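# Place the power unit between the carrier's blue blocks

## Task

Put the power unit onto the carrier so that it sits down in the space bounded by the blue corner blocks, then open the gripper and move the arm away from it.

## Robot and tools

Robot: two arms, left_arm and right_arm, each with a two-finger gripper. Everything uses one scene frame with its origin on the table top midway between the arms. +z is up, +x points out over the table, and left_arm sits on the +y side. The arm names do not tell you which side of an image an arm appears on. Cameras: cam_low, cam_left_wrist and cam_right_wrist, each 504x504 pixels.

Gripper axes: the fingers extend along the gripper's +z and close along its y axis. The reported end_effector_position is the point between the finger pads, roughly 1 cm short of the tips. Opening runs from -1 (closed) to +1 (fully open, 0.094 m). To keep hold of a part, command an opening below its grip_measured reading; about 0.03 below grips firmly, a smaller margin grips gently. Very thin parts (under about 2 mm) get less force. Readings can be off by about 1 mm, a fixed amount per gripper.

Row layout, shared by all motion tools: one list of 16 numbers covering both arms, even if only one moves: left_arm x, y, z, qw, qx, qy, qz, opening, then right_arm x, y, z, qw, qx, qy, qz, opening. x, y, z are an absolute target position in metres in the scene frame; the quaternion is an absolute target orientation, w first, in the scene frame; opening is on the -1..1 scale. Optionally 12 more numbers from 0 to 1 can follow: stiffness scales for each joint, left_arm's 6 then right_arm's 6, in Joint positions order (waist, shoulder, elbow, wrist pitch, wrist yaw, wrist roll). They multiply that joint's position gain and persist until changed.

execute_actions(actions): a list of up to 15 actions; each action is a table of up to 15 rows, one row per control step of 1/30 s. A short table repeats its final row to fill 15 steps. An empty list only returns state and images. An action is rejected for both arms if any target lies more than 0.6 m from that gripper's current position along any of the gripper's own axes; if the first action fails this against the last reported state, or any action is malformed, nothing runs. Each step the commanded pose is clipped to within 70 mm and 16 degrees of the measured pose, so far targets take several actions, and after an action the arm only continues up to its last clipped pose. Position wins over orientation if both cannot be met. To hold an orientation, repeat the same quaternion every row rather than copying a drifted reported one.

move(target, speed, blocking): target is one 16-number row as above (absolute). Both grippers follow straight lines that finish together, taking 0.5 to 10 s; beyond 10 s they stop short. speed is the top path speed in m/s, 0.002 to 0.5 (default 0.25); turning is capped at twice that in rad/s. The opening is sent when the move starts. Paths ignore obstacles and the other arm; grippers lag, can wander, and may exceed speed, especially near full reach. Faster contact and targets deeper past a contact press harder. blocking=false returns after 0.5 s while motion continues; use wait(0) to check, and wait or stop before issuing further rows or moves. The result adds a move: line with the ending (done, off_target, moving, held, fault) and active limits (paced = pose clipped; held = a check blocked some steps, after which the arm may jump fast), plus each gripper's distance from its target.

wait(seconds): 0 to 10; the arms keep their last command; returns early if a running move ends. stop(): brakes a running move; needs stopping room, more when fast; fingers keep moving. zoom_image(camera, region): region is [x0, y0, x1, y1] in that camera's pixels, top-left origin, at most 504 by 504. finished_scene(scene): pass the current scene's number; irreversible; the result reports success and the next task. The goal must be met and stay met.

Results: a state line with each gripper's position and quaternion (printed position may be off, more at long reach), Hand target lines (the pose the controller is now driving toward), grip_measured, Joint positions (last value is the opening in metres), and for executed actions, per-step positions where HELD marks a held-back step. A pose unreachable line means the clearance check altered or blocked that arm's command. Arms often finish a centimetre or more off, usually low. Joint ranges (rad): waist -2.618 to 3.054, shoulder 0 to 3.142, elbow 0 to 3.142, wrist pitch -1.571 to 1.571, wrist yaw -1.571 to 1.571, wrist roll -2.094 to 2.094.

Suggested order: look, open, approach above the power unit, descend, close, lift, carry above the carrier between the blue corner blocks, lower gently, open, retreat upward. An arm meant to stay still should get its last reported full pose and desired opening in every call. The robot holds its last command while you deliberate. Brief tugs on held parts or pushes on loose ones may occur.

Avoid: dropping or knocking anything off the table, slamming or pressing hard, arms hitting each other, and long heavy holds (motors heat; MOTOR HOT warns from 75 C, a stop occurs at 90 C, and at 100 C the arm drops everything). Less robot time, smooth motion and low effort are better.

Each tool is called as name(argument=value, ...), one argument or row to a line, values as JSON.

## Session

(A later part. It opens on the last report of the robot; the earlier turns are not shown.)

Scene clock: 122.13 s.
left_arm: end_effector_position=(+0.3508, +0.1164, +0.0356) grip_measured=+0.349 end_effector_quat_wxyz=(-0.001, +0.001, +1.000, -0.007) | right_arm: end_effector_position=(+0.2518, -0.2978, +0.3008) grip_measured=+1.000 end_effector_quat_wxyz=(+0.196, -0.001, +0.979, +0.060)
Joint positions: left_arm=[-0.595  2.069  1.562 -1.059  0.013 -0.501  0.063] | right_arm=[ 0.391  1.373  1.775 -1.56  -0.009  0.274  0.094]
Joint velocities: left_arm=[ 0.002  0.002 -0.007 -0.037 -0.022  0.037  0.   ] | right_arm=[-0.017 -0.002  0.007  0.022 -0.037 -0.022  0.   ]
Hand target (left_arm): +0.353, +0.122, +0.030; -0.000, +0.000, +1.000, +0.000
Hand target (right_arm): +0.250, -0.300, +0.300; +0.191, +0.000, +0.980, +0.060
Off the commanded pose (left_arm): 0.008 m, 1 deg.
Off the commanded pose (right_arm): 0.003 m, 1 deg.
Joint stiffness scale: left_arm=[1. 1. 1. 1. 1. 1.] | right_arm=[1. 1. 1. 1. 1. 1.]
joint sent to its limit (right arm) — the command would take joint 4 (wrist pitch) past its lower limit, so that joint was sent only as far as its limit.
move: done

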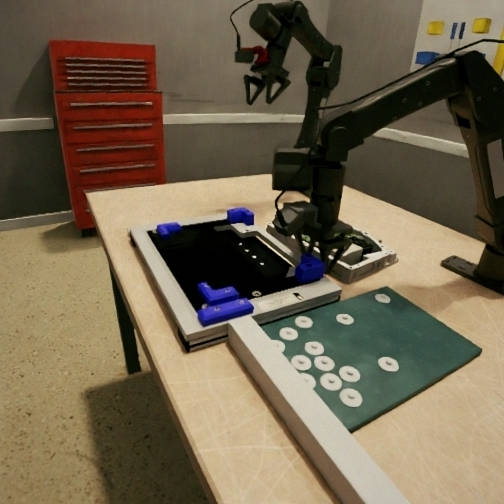

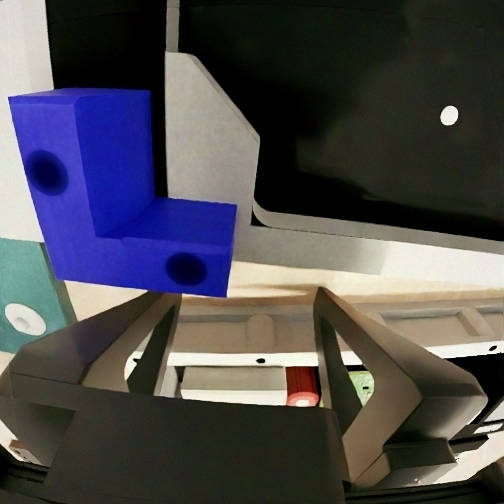

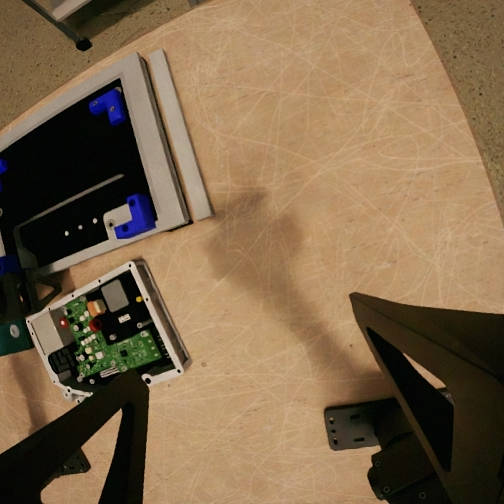

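Went down; close.

move(
  target=[0.351,0.117,0.035,0,0,1,0,-0.3, 0.25,-0.3,0.3,0.19,0,0.98,0.06,1],
)

move(
  target=[0.351,0.117,0.12,0,0,1,0,-0.3, 0.25,-0.3,0.3,0.19,0,0.98,0.06,1],
  speed=0.05,
)

Scene clock: 128.77 s.
left_arm: end_effector_position=(+0.3512, +0.1161, +0.0356) grip_measured=-0.298 end_effector_quat_wxyz=(-0.000, +0.001, +1.000, -0.007) | right_arm: end_effector_position=(+0.2518, -0.2978, +0.3008) grip_measured=+1.000 end_effector_quat_wxyz=(+0.196, -0.001, +0.979, +0.060)
Joint positions: left_arm=[-0.595  2.069  1.562 -1.057  0.013 -0.501  0.033] | right_arm=[ 0.391  1.373  1.775 -1.56  -0.009  0.274  0.094]
Joint velocities: left_arm=[-0.007 -0.007  0.002  0.051  0.007  0.037 -0.001] | right_arm=[-0.007  0.017 -0.012 -0.037 -0.007  0.066  0.   ]
Hand target (left_arm): +0.351, +0.117, +0.035; +0.000, +0.000, +1.000, -0.000
Hand target (right_arm): +0.250, -0.300, +0.300; +0.191, +0.000, +0.980, +0.060
Off the commanded pose (left_arm): 0.001 m, 1 deg.
Off the commanded pose (right_arm): 0.003 m, 1 deg.
Joint stiffness scale: left_arm=[1. 1. 1. 1. 1. 1.] | right_arm=[1. 1. 1. 1. 1. 1.]
joint sent to its limit (right arm) — the command would take joint 4 (wrist pitch) past its lower limit, so that joint was sent only as far as its limit.
move: done

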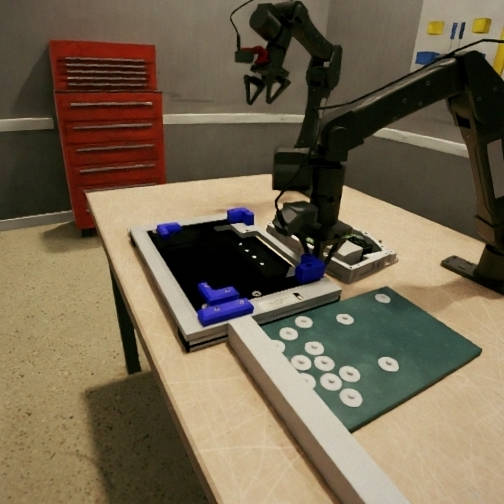

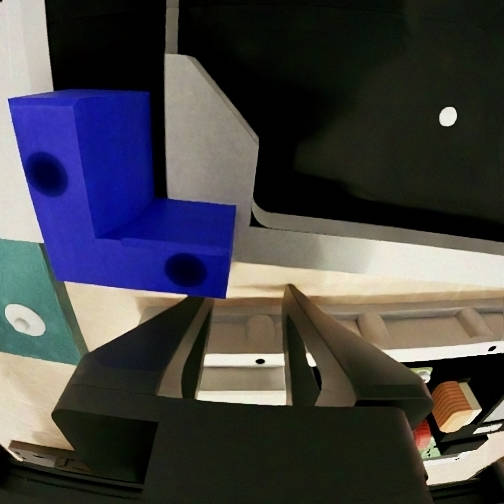

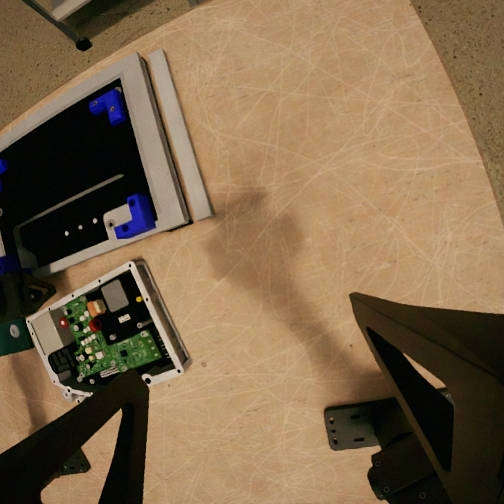

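Scene clock: 130.97 s.
left_arm: end_effector_position=(+0.3443, +0.1200, +0.1027) grip_measured=-0.298 end_effector_quat_wxyz=(-0.024, +0.001, +1.000, +0.006) | right_arm: end_effector_position=(+0.2518, -0.2978, +0.3008) grip_measured=+1.000 end_effector_quat_wxyz=(+0.196, -0.001, +0.979, +0.060)
Joint positions: left_arm=[-0.595  2.055  1.809 -1.373  0.013 -0.501  0.033] | right_arm=[ 0.391  1.373  1.775 -1.56  -0.009  0.274  0.094]
Joint velocities: left_arm=[-0.012 -0.012 -0.002 -0.007  0.051  0.007 -0.001] | right_arm=[-0.017 -0.002  0.002 -0.007 -0.051  0.066  0.   ]
Hand target (left_arm): +0.349, +0.118, +0.120; +0.000, -0.000, +1.000, -0.000
Hand target (right_arm): +0.250, -0.300, +0.300; +0.191, +0.000, +0.980, +0.060
Off the commanded pose (left_arm): 0.019 m, 3 deg.
Off the commanded pose (right_arm): 0.003 m, 1 deg.
Joint stiffness scale: left_arm=[1. 1. 1. 1. 1. 1.] | right_arm=[1. 1. 1. 1. 1. 1.]
joint sent to its limit (right arm) — the command would take joint 4 (wrist pitch) past its lower limit, so that joint was sent only as far as its limit.
move: off_target (left_arm)

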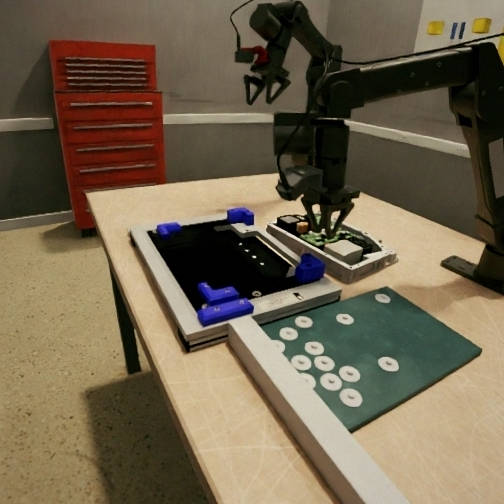

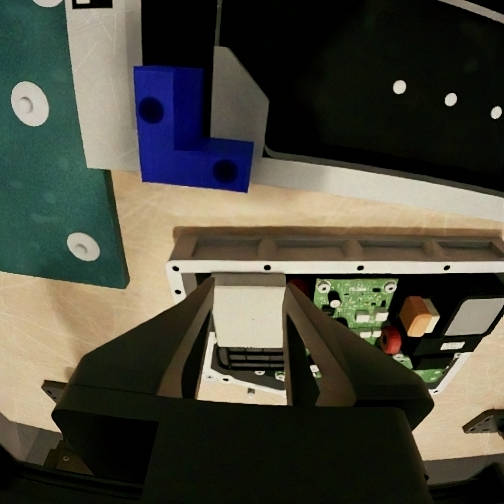

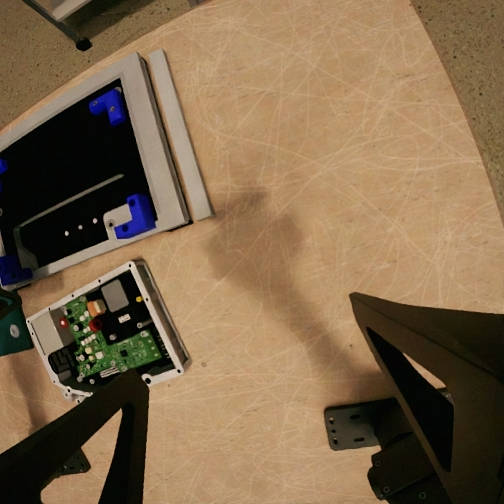

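move(
  target=[0.328,0.131,0.075,0,0,1,0,0.55, 0.25,-0.3,0.3,0.19,0,0.98,0.06,1],
  speed=0.08,
)

move(
  target=[0.328,0.131,0.028,0,0,1,0,0.55, 0.25,-0.3,0.3,0.19,0,0.98,0.06,1],
  speed=0.03,
)

Scene clock: 142.30 s.
left_arm: end_effector_position=(+0.3273, +0.1293, +0.0685) grip_measured=+0.548 end_effector_quat_wxyz=(-0.016, +0.001, +1.000, +0.001) | right_arm: end_effector_position=(+0.2518, -0.2978, +0.3008) grip_measured=+1.000 end_effector_quat_wxyz=(+0.196, -0.001, +0.979, +0.060)
Joint positions: left_arm=[-0.595  1.97   1.551 -1.18   0.013 -0.501  0.073] | right_arm=[ 0.391  1.373  1.775 -1.56  -0.009  0.274  0.094]
Joint velocities: left_arm=[-0.002  0.012 -0.012  0.007 -0.066  0.022 -0.001] | right_arm=[-0.007  0.007 -0.007 -0.007  0.066  0.051  0.   ]
Hand target (left_arm): +0.328, +0.130, +0.075; -0.000, +0.000, +1.000, +0.000
Hand target (right_arm): +0.250, -0.300, +0.300; +0.191, +0.000, +0.980, +0.060
Off the commanded pose (left_arm): 0.007 m, 2 deg.
Off the commanded pose (right_arm): 0.003 m, 1 deg.
Joint stiffness scale: left_arm=[1. 1. 1. 1. 1. 1.] | right_arm=[1. 1. 1. 1. 1. 1.]
joint sent to its limit (right arm) — the command would take joint 4 (wrist pitch) past its lower limit, so that joint was sent only as far as its limit.
move: done

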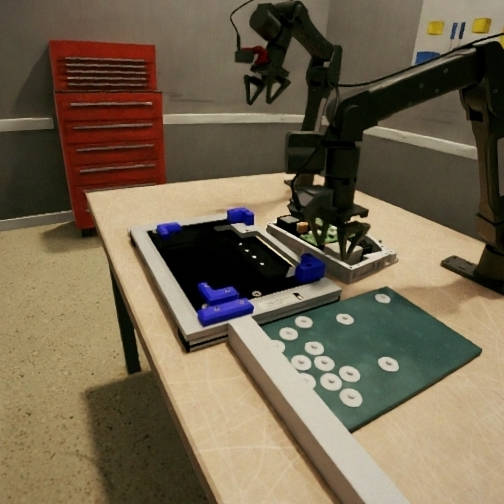

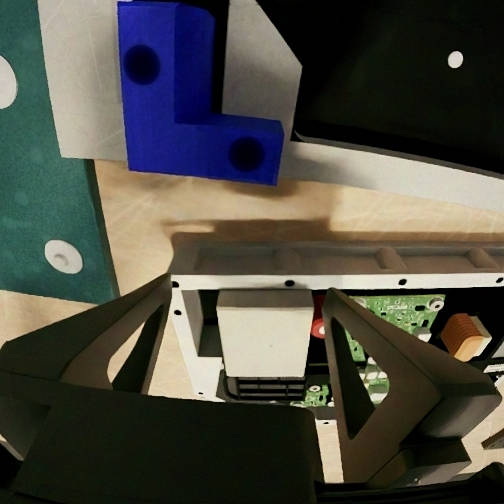

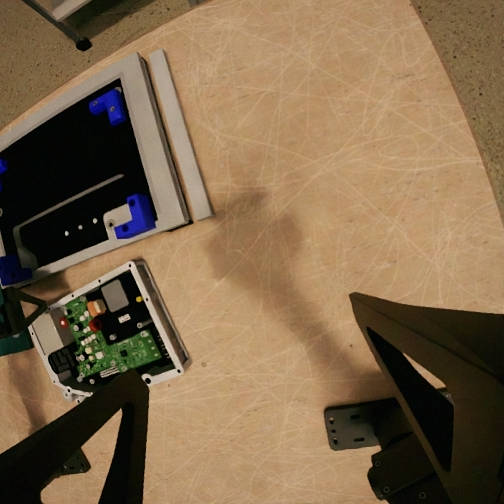

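Scene clock: 143.87 s.
left_arm: end_effector_position=(+0.3269, +0.1294, +0.0498) grip_measured=+0.548 end_effector_quat_wxyz=(-0.001, +0.001, +1.000, -0.007) | right_arm: end_effector_position=(+0.2518, -0.2978, +0.3008) grip_measured=+1.000 end_effector_quat_wxyz=(+0.196, -0.001, +0.979, +0.060)
Joint positions: left_arm=[-0.595  1.954  1.453 -1.065  0.013 -0.501  0.073] | right_arm=[ 0.391  1.373  1.775 -1.56  -0.009  0.274  0.094]
Joint velocities: left_arm=[ 0.002 -0.002 -0.017  0.007  0.022 -0.007 -0.   ] | right_arm=[ 0.012 -0.007 -0.012 -0.007 -0.007 -0.007  0.   ]
Hand target (left_arm): +0.328, +0.131, +0.029; -0.001, +0.000, +1.000, +0.000
Hand target (right_arm): +0.250, -0.300, +0.300; +0.191, +0.000, +0.980, +0.060
Off the commanded pose (left_arm): 0.022 m, 1 deg.
Off the commanded pose (right_arm): 0.003 m, 1 deg.
Joint stiffness scale: left_arm=[1. 1. 1. 1. 1. 1.] | right_arm=[1. 1. 1. 1. 1. 1.]
joint sent to its limit (right arm) — the command would take joint 4 (wrist pitch) past its lower limit, so that joint was sent only as far as its limit.
move: off_target (left_arm)

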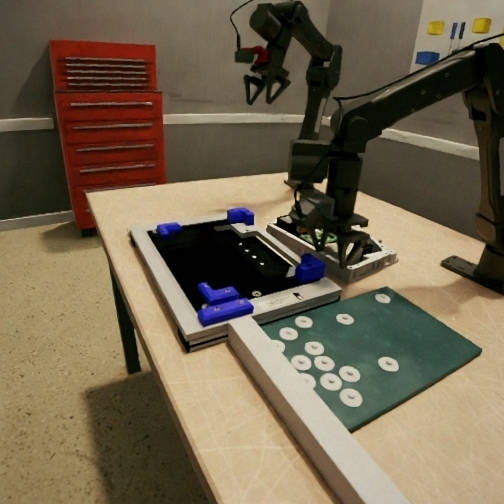

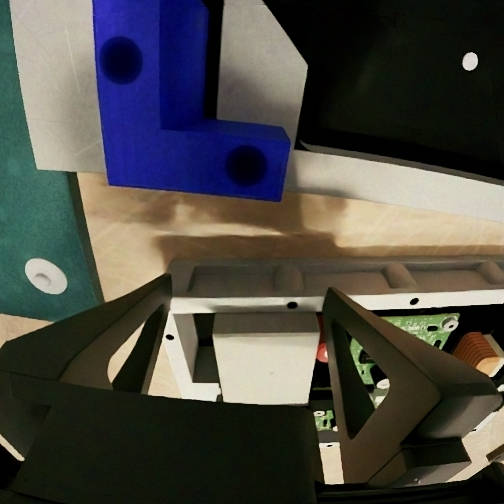

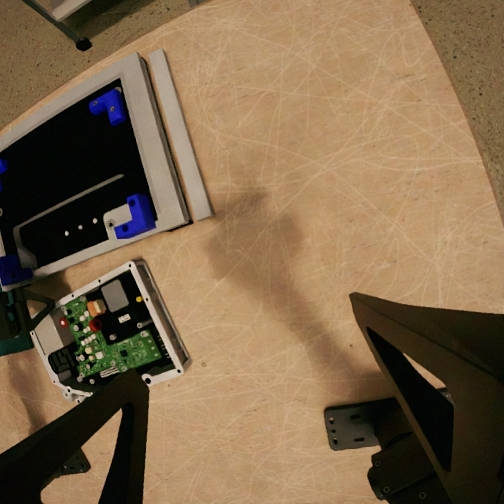

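move(
  target=[0.30,0.131,0.075,0,0,1,0,0.6, 0.25,-0.3,0.3,0.19,0,0.98,0.06,1],
  speed=0.08,
)

move(
  target=[0.30,0.131,0.028,0,0,1,0,0.6, 0.25,-0.3,0.3,0.19,0,0.98,0.06,1],
  speed=0.03,
)

Scene clock: 154.57 s.
left_arm: end_effector_position=(+0.3047, +0.1286, +0.0708) grip_measured=+0.599 end_effector_quat_wxyz=(-0.004, +0.000, +1.000, -0.005) | right_arm: end_effector_position=(+0.2518, -0.2978, +0.3008) grip_measured=+1.000 end_effector_quat_wxyz=(+0.196, -0.001, +0.979, +0.060)
Joint positions: left_arm=[-0.628  1.87   1.423 -1.125  0.013 -0.536  0.075] | right_arm=[ 0.391  1.373  1.775 -1.56  -0.009  0.274  0.094]
Joint velocities: left_arm=[-0.012  0.002 -0.007 -0.037 -0.007 -0.022  0.   ] | right_arm=[-0.007  0.012  0.002 -0.051  0.051  0.022  0.   ]
Hand target (left_arm): +0.300, +0.131, +0.075; -0.000, +0.000, +1.000, -0.000
Hand target (right_arm): +0.250, -0.300, +0.300; +0.191, +0.000, +0.980, +0.060
Off the commanded pose (left_arm): 0.007 m, 1 deg.
Off the commanded pose (right_arm): 0.003 m, 1 deg.
Joint stiffness scale: left_arm=[1. 1. 1. 1. 1. 1.] | right_arm=[1. 1. 1. 1. 1. 1.]
joint sent to its limit (right arm) — the command would take joint 4 (wrist pitch) past its lower limit, so that joint was sent only as far as its limit.
move: done

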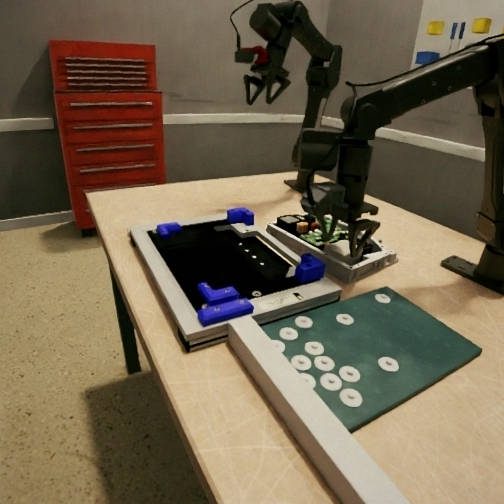

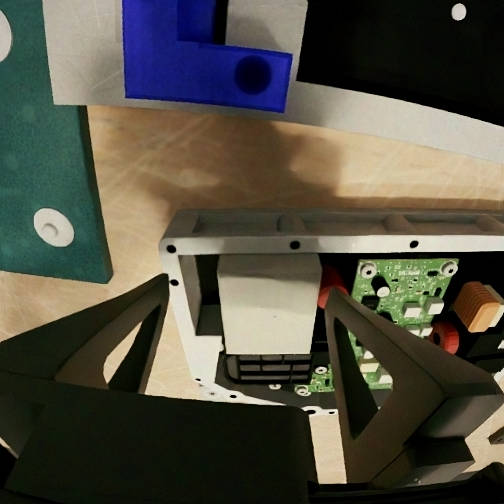

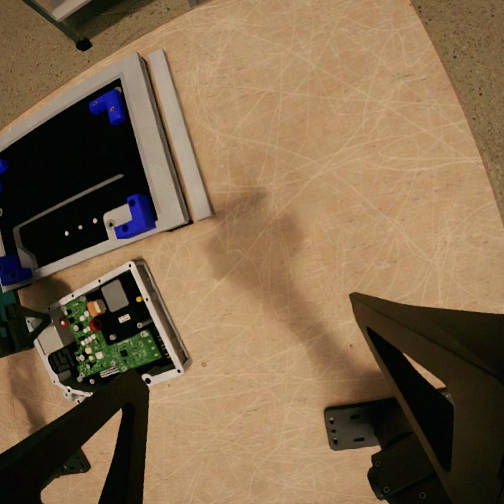

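Scene clock: 156.23 s.
left_arm: end_effector_position=(+0.3051, +0.1300, +0.0492) grip_measured=+0.599 end_effector_quat_wxyz=(+0.009, -0.002, +1.000, -0.006) | right_arm: end_effector_position=(+0.2518, -0.2978, +0.3008) grip_measured=+1.000 end_effector_quat_wxyz=(+0.196, -0.001, +0.979, +0.060)
Joint positions: left_arm=[-0.63   1.87   1.335 -1.015  0.001 -0.542  0.075] | right_arm=[ 0.391  1.373  1.775 -1.56  -0.009  0.274  0.094]
Joint velocities: left_arm=[ 0.002  0.012 -0.002 -0.022  0.007 -0.037  0.001] | right_arm=[-0.002 -0.012 -0.002 -0.022 -0.022 -0.066  0.   ]
Hand target (left_arm): +0.300, +0.131, +0.029; -0.001, -0.000, +1.000, +0.000
Hand target (right_arm): +0.250, -0.300, +0.300; +0.191, +0.000, +0.980, +0.060
Off the commanded pose (left_arm): 0.022 m, 1 deg.
Off the commanded pose (right_arm): 0.003 m, 1 deg.
Joint stiffness scale: left_arm=[1. 1. 1. 1. 1. 1.] | right_arm=[1. 1. 1. 1. 1. 1.]
joint sent to its limit (right arm) — the command would take joint 4 (wrist pitch) past its lower limit, so that joint was sent only as far as its limit.
move: off_target (left_arm)

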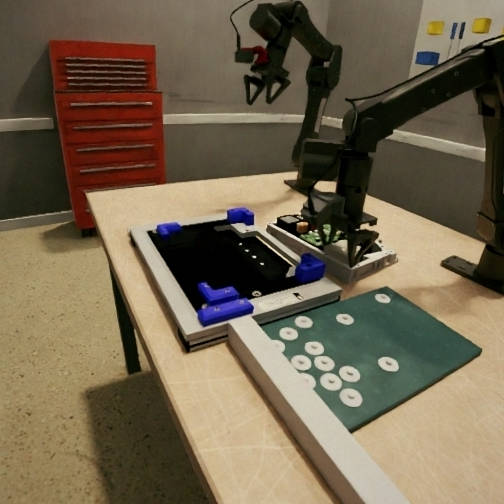

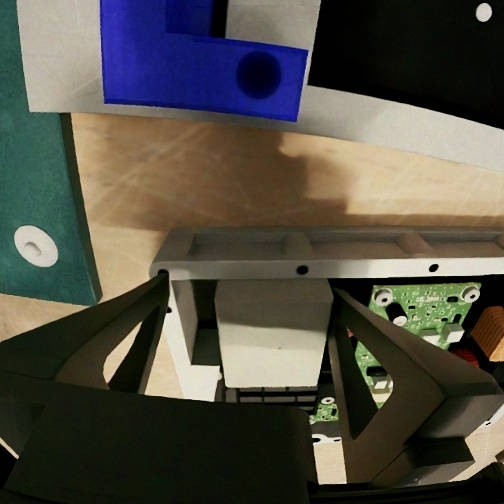

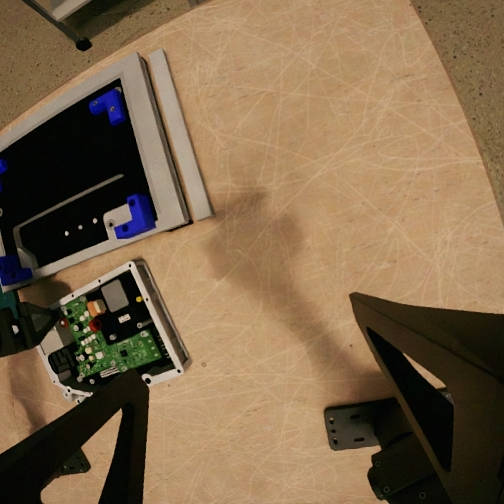

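move(
  target=[0.30,0.138,0.06,0,0,1,0,0.8, 0.25,-0.3,0.3,0.19,0,0.98,0.06,1],
  speed=0.03,
)

move(
  target=[0.30,0.138,0.028,0,0,1,0,0.8, 0.25,-0.3,0.3,0.19,0,0.98,0.06,1],
  speed=0.03,
)

Scene clock: 163.37 s.
left_arm: end_effector_position=(+0.3062, +0.1338, +0.0497) grip_measured=+0.798 end_effector_quat_wxyz=(+0.011, -0.003, +1.000, +0.000) | right_arm: end_effector_position=(+0.2518, -0.2978, +0.3008) grip_measured=+1.000 end_effector_quat_wxyz=(+0.196, -0.001, +0.979, +0.060)
Joint positions: left_arm=[-0.626  1.868  1.335 -1.019 -0.011 -0.539  0.084] | right_arm=[ 0.391  1.373  1.775 -1.56  -0.009  0.274  0.094]
Joint velocities: left_arm=[-0.002 -0.007 -0.012  0.007  0.066  0.007  0.   ] | right_arm=[ 0.007  0.012 -0.012 -0.022 -0.007  0.007  0.   ]
Hand target (left_arm): +0.300, +0.138, +0.060; +0.000, -0.000, +1.000, +0.000
Hand target (right_arm): +0.250, -0.300, +0.300; +0.191, +0.000, +0.980, +0.060
Off the commanded pose (left_arm): 0.013 m, 1 deg.
Off the commanded pose (right_arm): 0.003 m, 1 deg.
Joint stiffness scale: left_arm=[1. 1. 1. 1. 1. 1.] | right_arm=[1. 1. 1. 1. 1. 1.]
joint sent to its limit (right arm) — the command would take joint 4 (wrist pitch) past its lower limit, so that joint was sent only as far as its limit.
move: off_target (left_arm)

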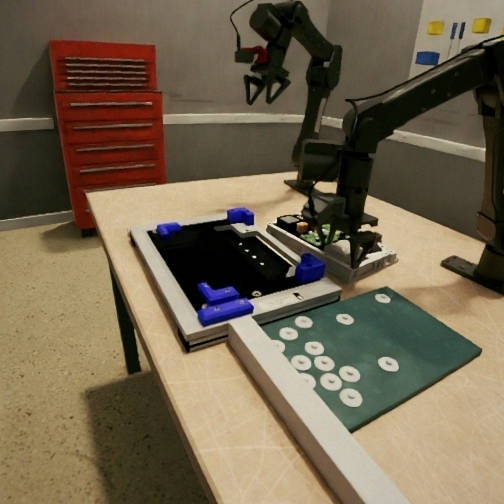

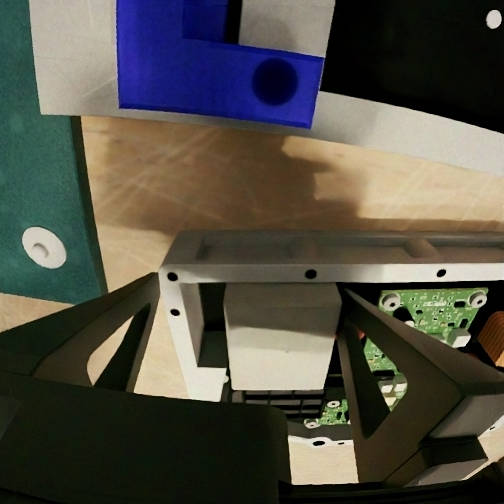

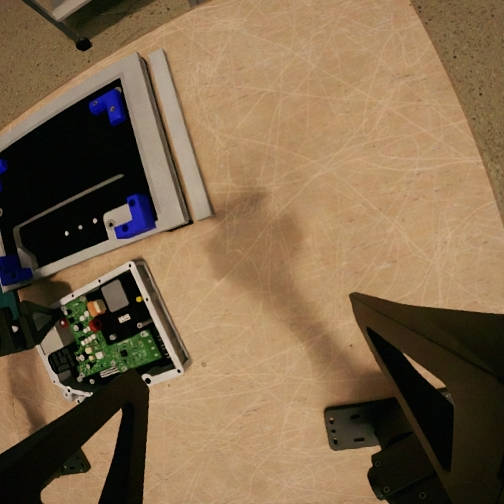

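Scene clock: 164.37 s.
left_arm: end_effector_position=(+0.3062, +0.1341, +0.0482) grip_measured=+0.798 end_effector_quat_wxyz=(+0.015, -0.003, +1.000, -0.001) | right_arm: end_effector_position=(+0.2518, -0.2978, +0.3008) grip_measured=+1.000 end_effector_quat_wxyz=(+0.196, -0.001, +0.979, +0.060)
Joint positions: left_arm=[-0.626  1.861  1.319 -1.002 -0.013 -0.539  0.084] | right_arm=[ 0.391  1.373  1.775 -1.56  -0.009  0.274  0.094]
Joint velocities: left_arm=[ 0.007 -0.007  0.017 -0.051 -0.022 -0.007 -0.001] | right_arm=[-0.002 -0.027  0.002 -0.066 -0.037 -0.051  0.   ]
Hand target (left_arm): +0.300, +0.138, +0.029; -0.001, -0.000, +1.000, +0.000
Hand target (right_arm): +0.250, -0.300, +0.300; +0.191, +0.000, +0.980, +0.060
Off the commanded pose (left_arm): 0.022 m, 2 deg.
Off the commanded pose (right_arm): 0.003 m, 1 deg.
Joint stiffness scale: left_arm=[1. 1. 1. 1. 1. 1.] | right_arm=[1. 1. 1. 1. 1. 1.]
joint sent to its limit (right arm) — the command would take joint 4 (wrist pitch) past its lower limit, so that joint was sent only as far as its limit.
move: off_target (left_arm)

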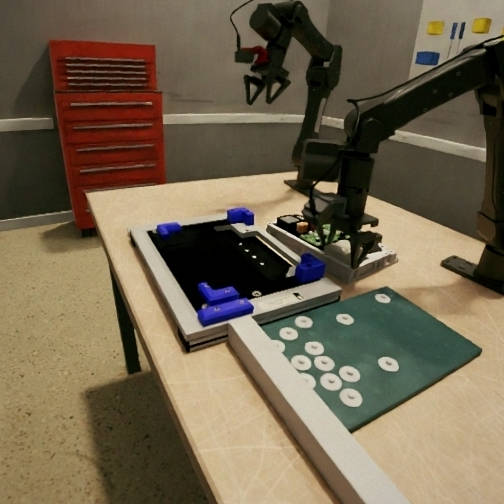

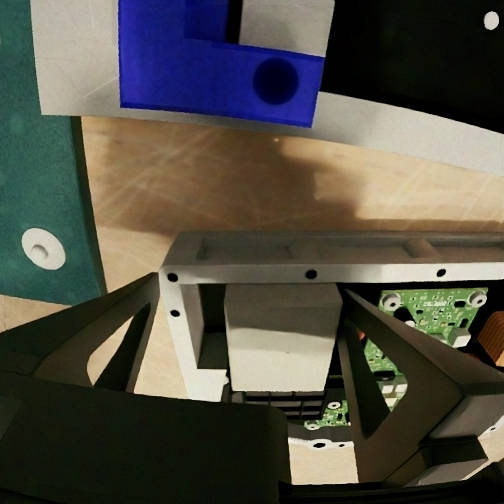

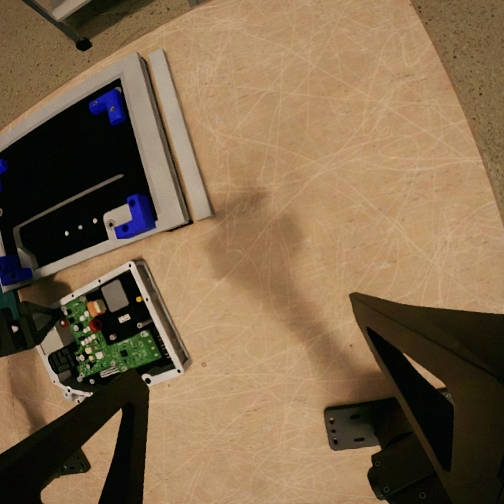

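move(
  target=[0.305,0.134,0.047,0,0,1,0,0.0, 0.25,-0.3,0.3,0.19,0,0.98,0.06,1],
)

move(
  target=[0.305,0.134,0.11,0,0,1,0,0.0, 0.25,-0.3,0.3,0.19,0,0.98,0.06,1],
  speed=0.04,
)

Scene clock: 171.53 s.
left_arm: end_effector_position=(+0.3078, +0.1245, +0.0511) grip_measured=+0.070 end_effector_quat_wxyz=(+0.021, -0.001, +1.000, -0.018) | right_arm: end_effector_position=(+0.2518, -0.2978, +0.3008) grip_measured=+1.000 end_effector_quat_wxyz=(+0.196, -0.001, +0.979, +0.060)
Joint positions: left_arm=[-0.636  1.856  1.324 -0.984  0.009 -0.546  0.05 ] | right_arm=[ 0.391  1.373  1.775 -1.56  -0.009  0.274  0.094]
Joint velocities: left_arm=[ 0.002  0.002 -0.022  0.007  0.022  0.051  0.   ] | right_arm=[-0.007 -0.007 -0.002 -0.022 -0.037  0.037  0.   ]
Hand target (left_arm): +0.305, +0.134, +0.047; +0.001, -0.000, +1.000, -0.001
Hand target (right_arm): +0.250, -0.300, +0.300; +0.191, +0.000, +0.980, +0.060
Off the commanded pose (left_arm): 0.011 m, 3 deg.
Off the commanded pose (right_arm): 0.003 m, 1 deg.
Joint stiffness scale: left_arm=[1. 1. 1. 1. 1. 1.] | right_arm=[1. 1. 1. 1. 1. 1.]
joint sent to its limit (right arm) — the command would take joint 4 (wrist pitch) past its lower limit, so that joint was sent only as far as its limit.
move: off_target (left_arm)

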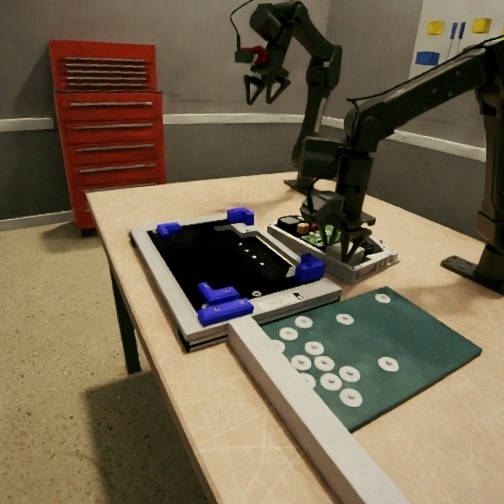

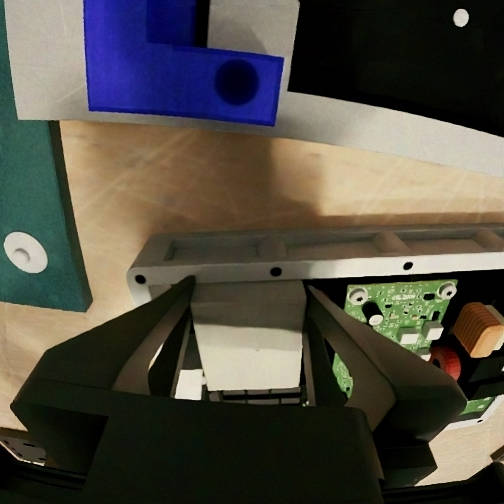

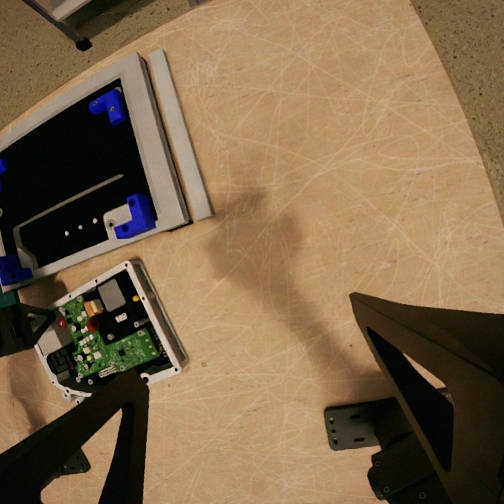

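Scene clock: 173.37 s.
left_arm: end_effector_position=(+0.3001, +0.1363, +0.0805) grip_measured=+0.069 end_effector_quat_wxyz=(-0.010, -0.006, +1.000, +0.020) | right_arm: end_effector_position=(+0.2518, -0.2978, +0.3008) grip_measured=+1.000 end_effector_quat_wxyz=(+0.196, -0.001, +0.979, +0.060)
Joint positions: left_arm=[-0.635  1.867  1.458 -1.199 -0.023 -0.554  0.05 ] | right_arm=[ 0.391  1.373  1.775 -1.56  -0.009  0.274  0.094]
Joint velocities: left_arm=[-0.007 -0.007  0.007 -0.037  0.095  0.037 -0.001] | right_arm=[ 0.002 -0.027 -0.002 -0.081  0.051 -0.037  0.   ]
Hand target (left_arm): +0.303, +0.135, +0.109; +0.002, -0.000, +1.000, -0.000
Hand target (right_arm): +0.250, -0.300, +0.300; +0.191, +0.000, +0.980, +0.060
Off the commanded pose (left_arm): 0.030 m, 3 deg.
Off the commanded pose (right_arm): 0.003 m, 1 deg.
Joint stiffness scale: left_arm=[1. 1. 1. 1. 1. 1.] | right_arm=[1. 1. 1. 1. 1. 1.]
joint sent to its limit (right arm) — the command would take joint 4 (wrist pitch) past its lower limit, so that joint was sent only as far as its limit.
move: off_target (left_arm)

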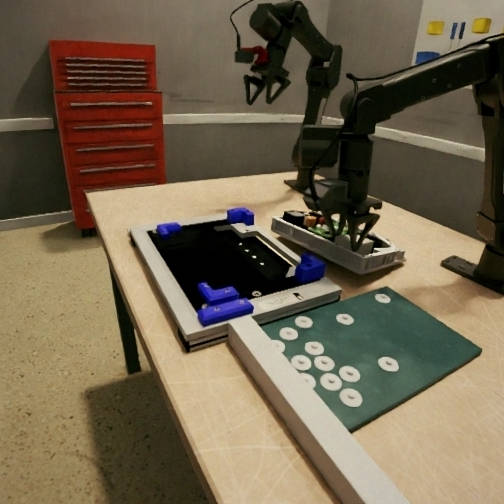

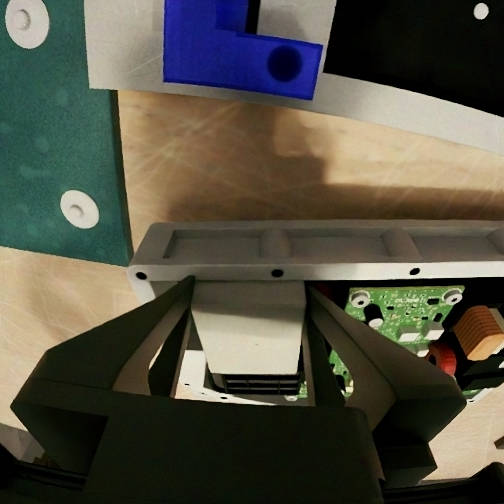

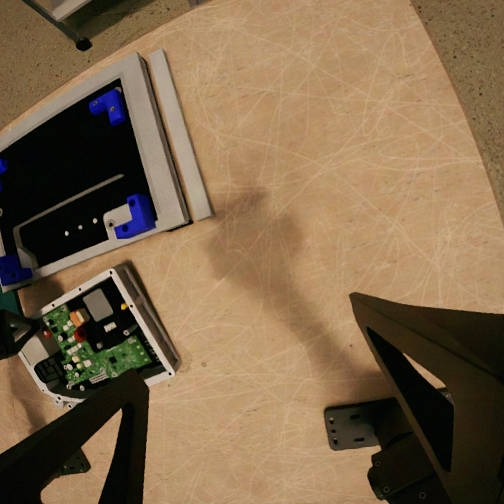

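move(
  target=[0.305,0.134,0.17,0,0,1,0,-0.05, 0.25,-0.3,0.3,0.19,0,0.98,0.06,1],
  speed=0.04,
)

Scene clock: 181.43 s.
left_arm: end_effector_position=(+0.3019, +0.1415, +0.1350) grip_measured=+0.055 end_effector_quat_wxyz=(-0.022, +0.001, +0.999, +0.038) | right_arm: end_effector_position=(+0.2518, -0.2978, +0.3008) grip_measured=+1.000 end_effector_quat_wxyz=(+0.196, -0.001, +0.979, +0.060)
Joint positions: left_arm=[-0.63   1.891  1.703 -1.461 -0.043 -0.536  0.05 ] | right_arm=[ 0.391  1.373  1.775 -1.56  -0.009  0.274  0.094]
Joint velocities: left_arm=[ 0.012 -0.007  0.032 -0.007  0.037  0.022  0.   ] | right_arm=[ 0.002 -0.007 -0.002  0.037  0.037 -0.007  0.   ]
Hand target (left_arm): +0.302, +0.136, +0.169; +0.002, +0.001, +1.000, +0.000
Hand target (right_arm): +0.250, -0.300, +0.300; +0.191, +0.000, +0.980, +0.060
Off the commanded pose (left_arm): 0.036 m, 5 deg.
Off the commanded pose (right_arm): 0.003 m, 1 deg.
Joint stiffness scale: left_arm=[1. 1. 1. 1. 1. 1.] | right_arm=[1. 1. 1. 1. 1. 1.]
joint sent to its limit (right arm) — the command would take joint 4 (wrist pitch) past its lower limit, so that joint was sent only as far as its limit.
move: off_target (left_arm)

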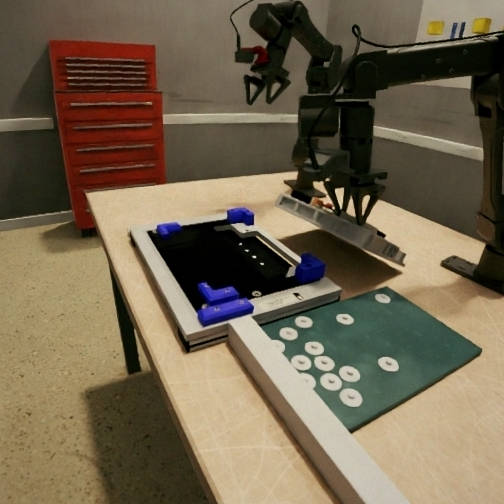

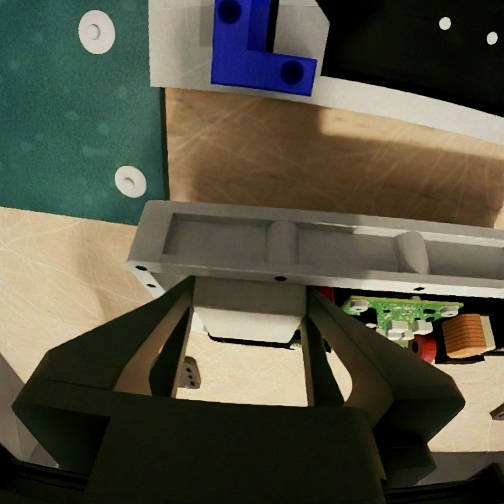

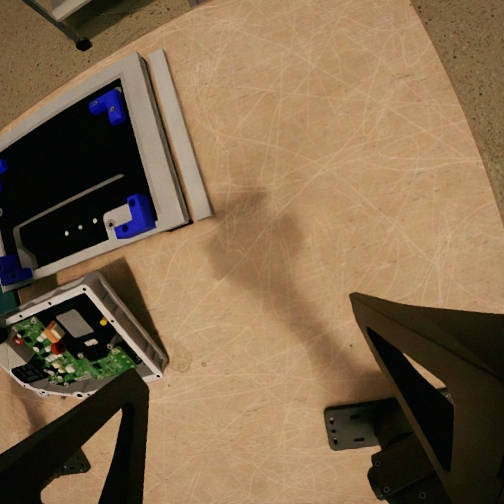

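move(
  target=[0.305,0.128,0.052,0,0,1,0,-0.05, 0.25,-0.3,0.3,0.19,0,0.98,0.06,1],
  speed=0.04,
)

move(
  target=[0.305,0.125,0.075,0,0,1,0,0.35, 0.25,-0.3,0.3,0.19,0,0.98,0.06,1],
  speed=0.04,
)

Scene clock: 190.57 s.
left_arm: end_effector_position=(+0.3084, +0.1306, +0.0536) grip_measured=+0.052 end_effector_quat_wxyz=(-0.008, -0.008, +1.000, +0.004) | right_arm: end_effector_position=(+0.2518, -0.2978, +0.3008) grip_measured=+1.000 end_effector_quat_wxyz=(+0.196, -0.001, +0.979, +0.060)
Joint positions: left_arm=[-0.624  1.909  1.406 -1.085  0.002 -0.547  0.049] | right_arm=[ 0.391  1.373  1.775 -1.56  -0.009  0.274  0.094]
Joint velocities: left_arm=[-0.007 -0.002 -0.002  0.007 -0.007 -0.066  0.001] | right_arm=[ 0.007  0.007  0.002  0.022 -0.022 -0.095  0.   ]
Hand target (left_arm): +0.307, +0.127, +0.052; -0.000, +0.000, +1.000, +0.000
Hand target (right_arm): +0.250, -0.300, +0.300; +0.191, +0.000, +0.980, +0.060
Off the commanded pose (left_arm): 0.005 m, 1 deg.
Off the commanded pose (right_arm): 0.003 m, 1 deg.
Joint stiffness scale: left_arm=[1. 1. 1. 1. 1. 1.] | right_arm=[1. 1. 1. 1. 1. 1.]
joint sent to its limit (right arm) — the command would take joint 4 (wrist pitch) past its lower limit, so that joint was sent only as far as its limit.
move: done

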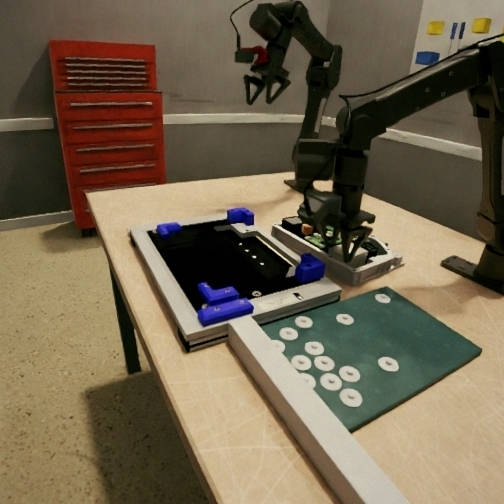

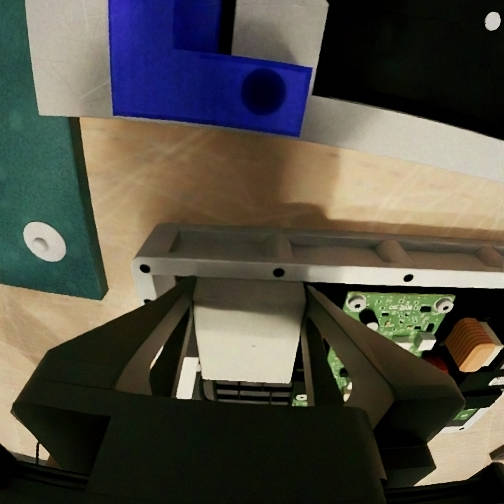

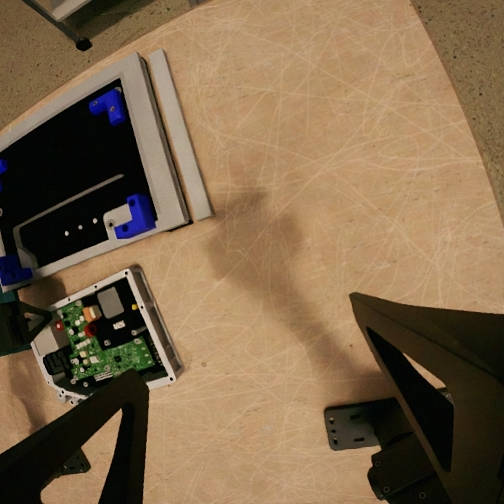

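Scene clock: 191.63 s.
left_arm: end_effector_position=(+0.2973, +0.1334, +0.0577) grip_measured=+0.349 end_effector_quat_wxyz=(-0.023, -0.003, +1.000, +0.013) | right_arm: end_effector_position=(+0.2518, -0.2978, +0.3008) grip_measured=+1.000 end_effector_quat_wxyz=(+0.196, -0.001, +0.979, +0.060)
Joint positions: left_arm=[-0.634  1.898  1.406 -1.133  0.001 -0.547  0.063] | right_arm=[ 0.391  1.373  1.775 -1.56  -0.009  0.274  0.094]
Joint velocities: left_arm=[ 0.002 -0.007 -0.002 -0.051  0.007 -0.007  0.001] | right_arm=[ 0.007 -0.017 -0.017  0.037 -0.022 -0.051  0.   ]
Hand target (left_arm): +0.304, +0.125, +0.075; -0.000, +0.000, +1.000, -0.000
Hand target (right_arm): +0.250, -0.300, +0.300; +0.191, +0.000, +0.980, +0.060
Off the commanded pose (left_arm): 0.021 m, 3 deg.
Off the commanded pose (right_arm): 0.003 m, 1 deg.
Joint stiffness scale: left_arm=[1. 1. 1. 1. 1. 1.] | right_arm=[1. 1. 1. 1. 1. 1.]
joint sent to its limit (right arm) — the command would take joint 4 (wrist pitch) past its lower limit, so that joint was sent only as far as its limit.
move: off_target (left_arm)

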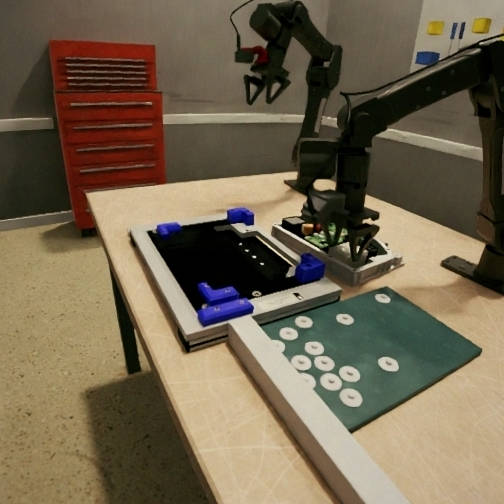

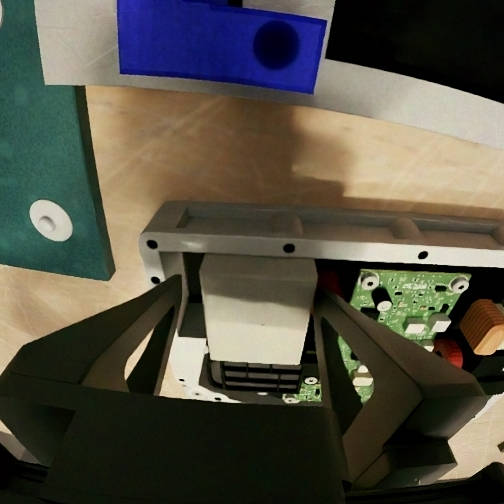

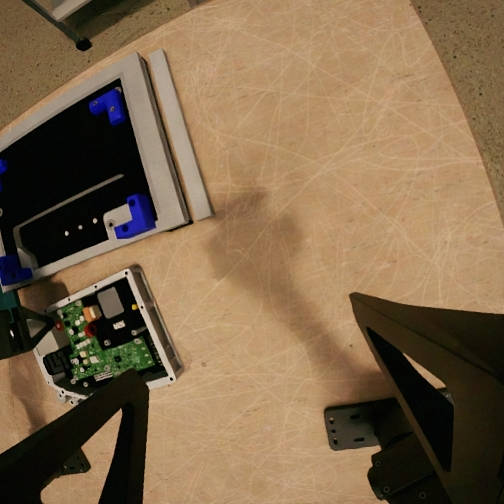

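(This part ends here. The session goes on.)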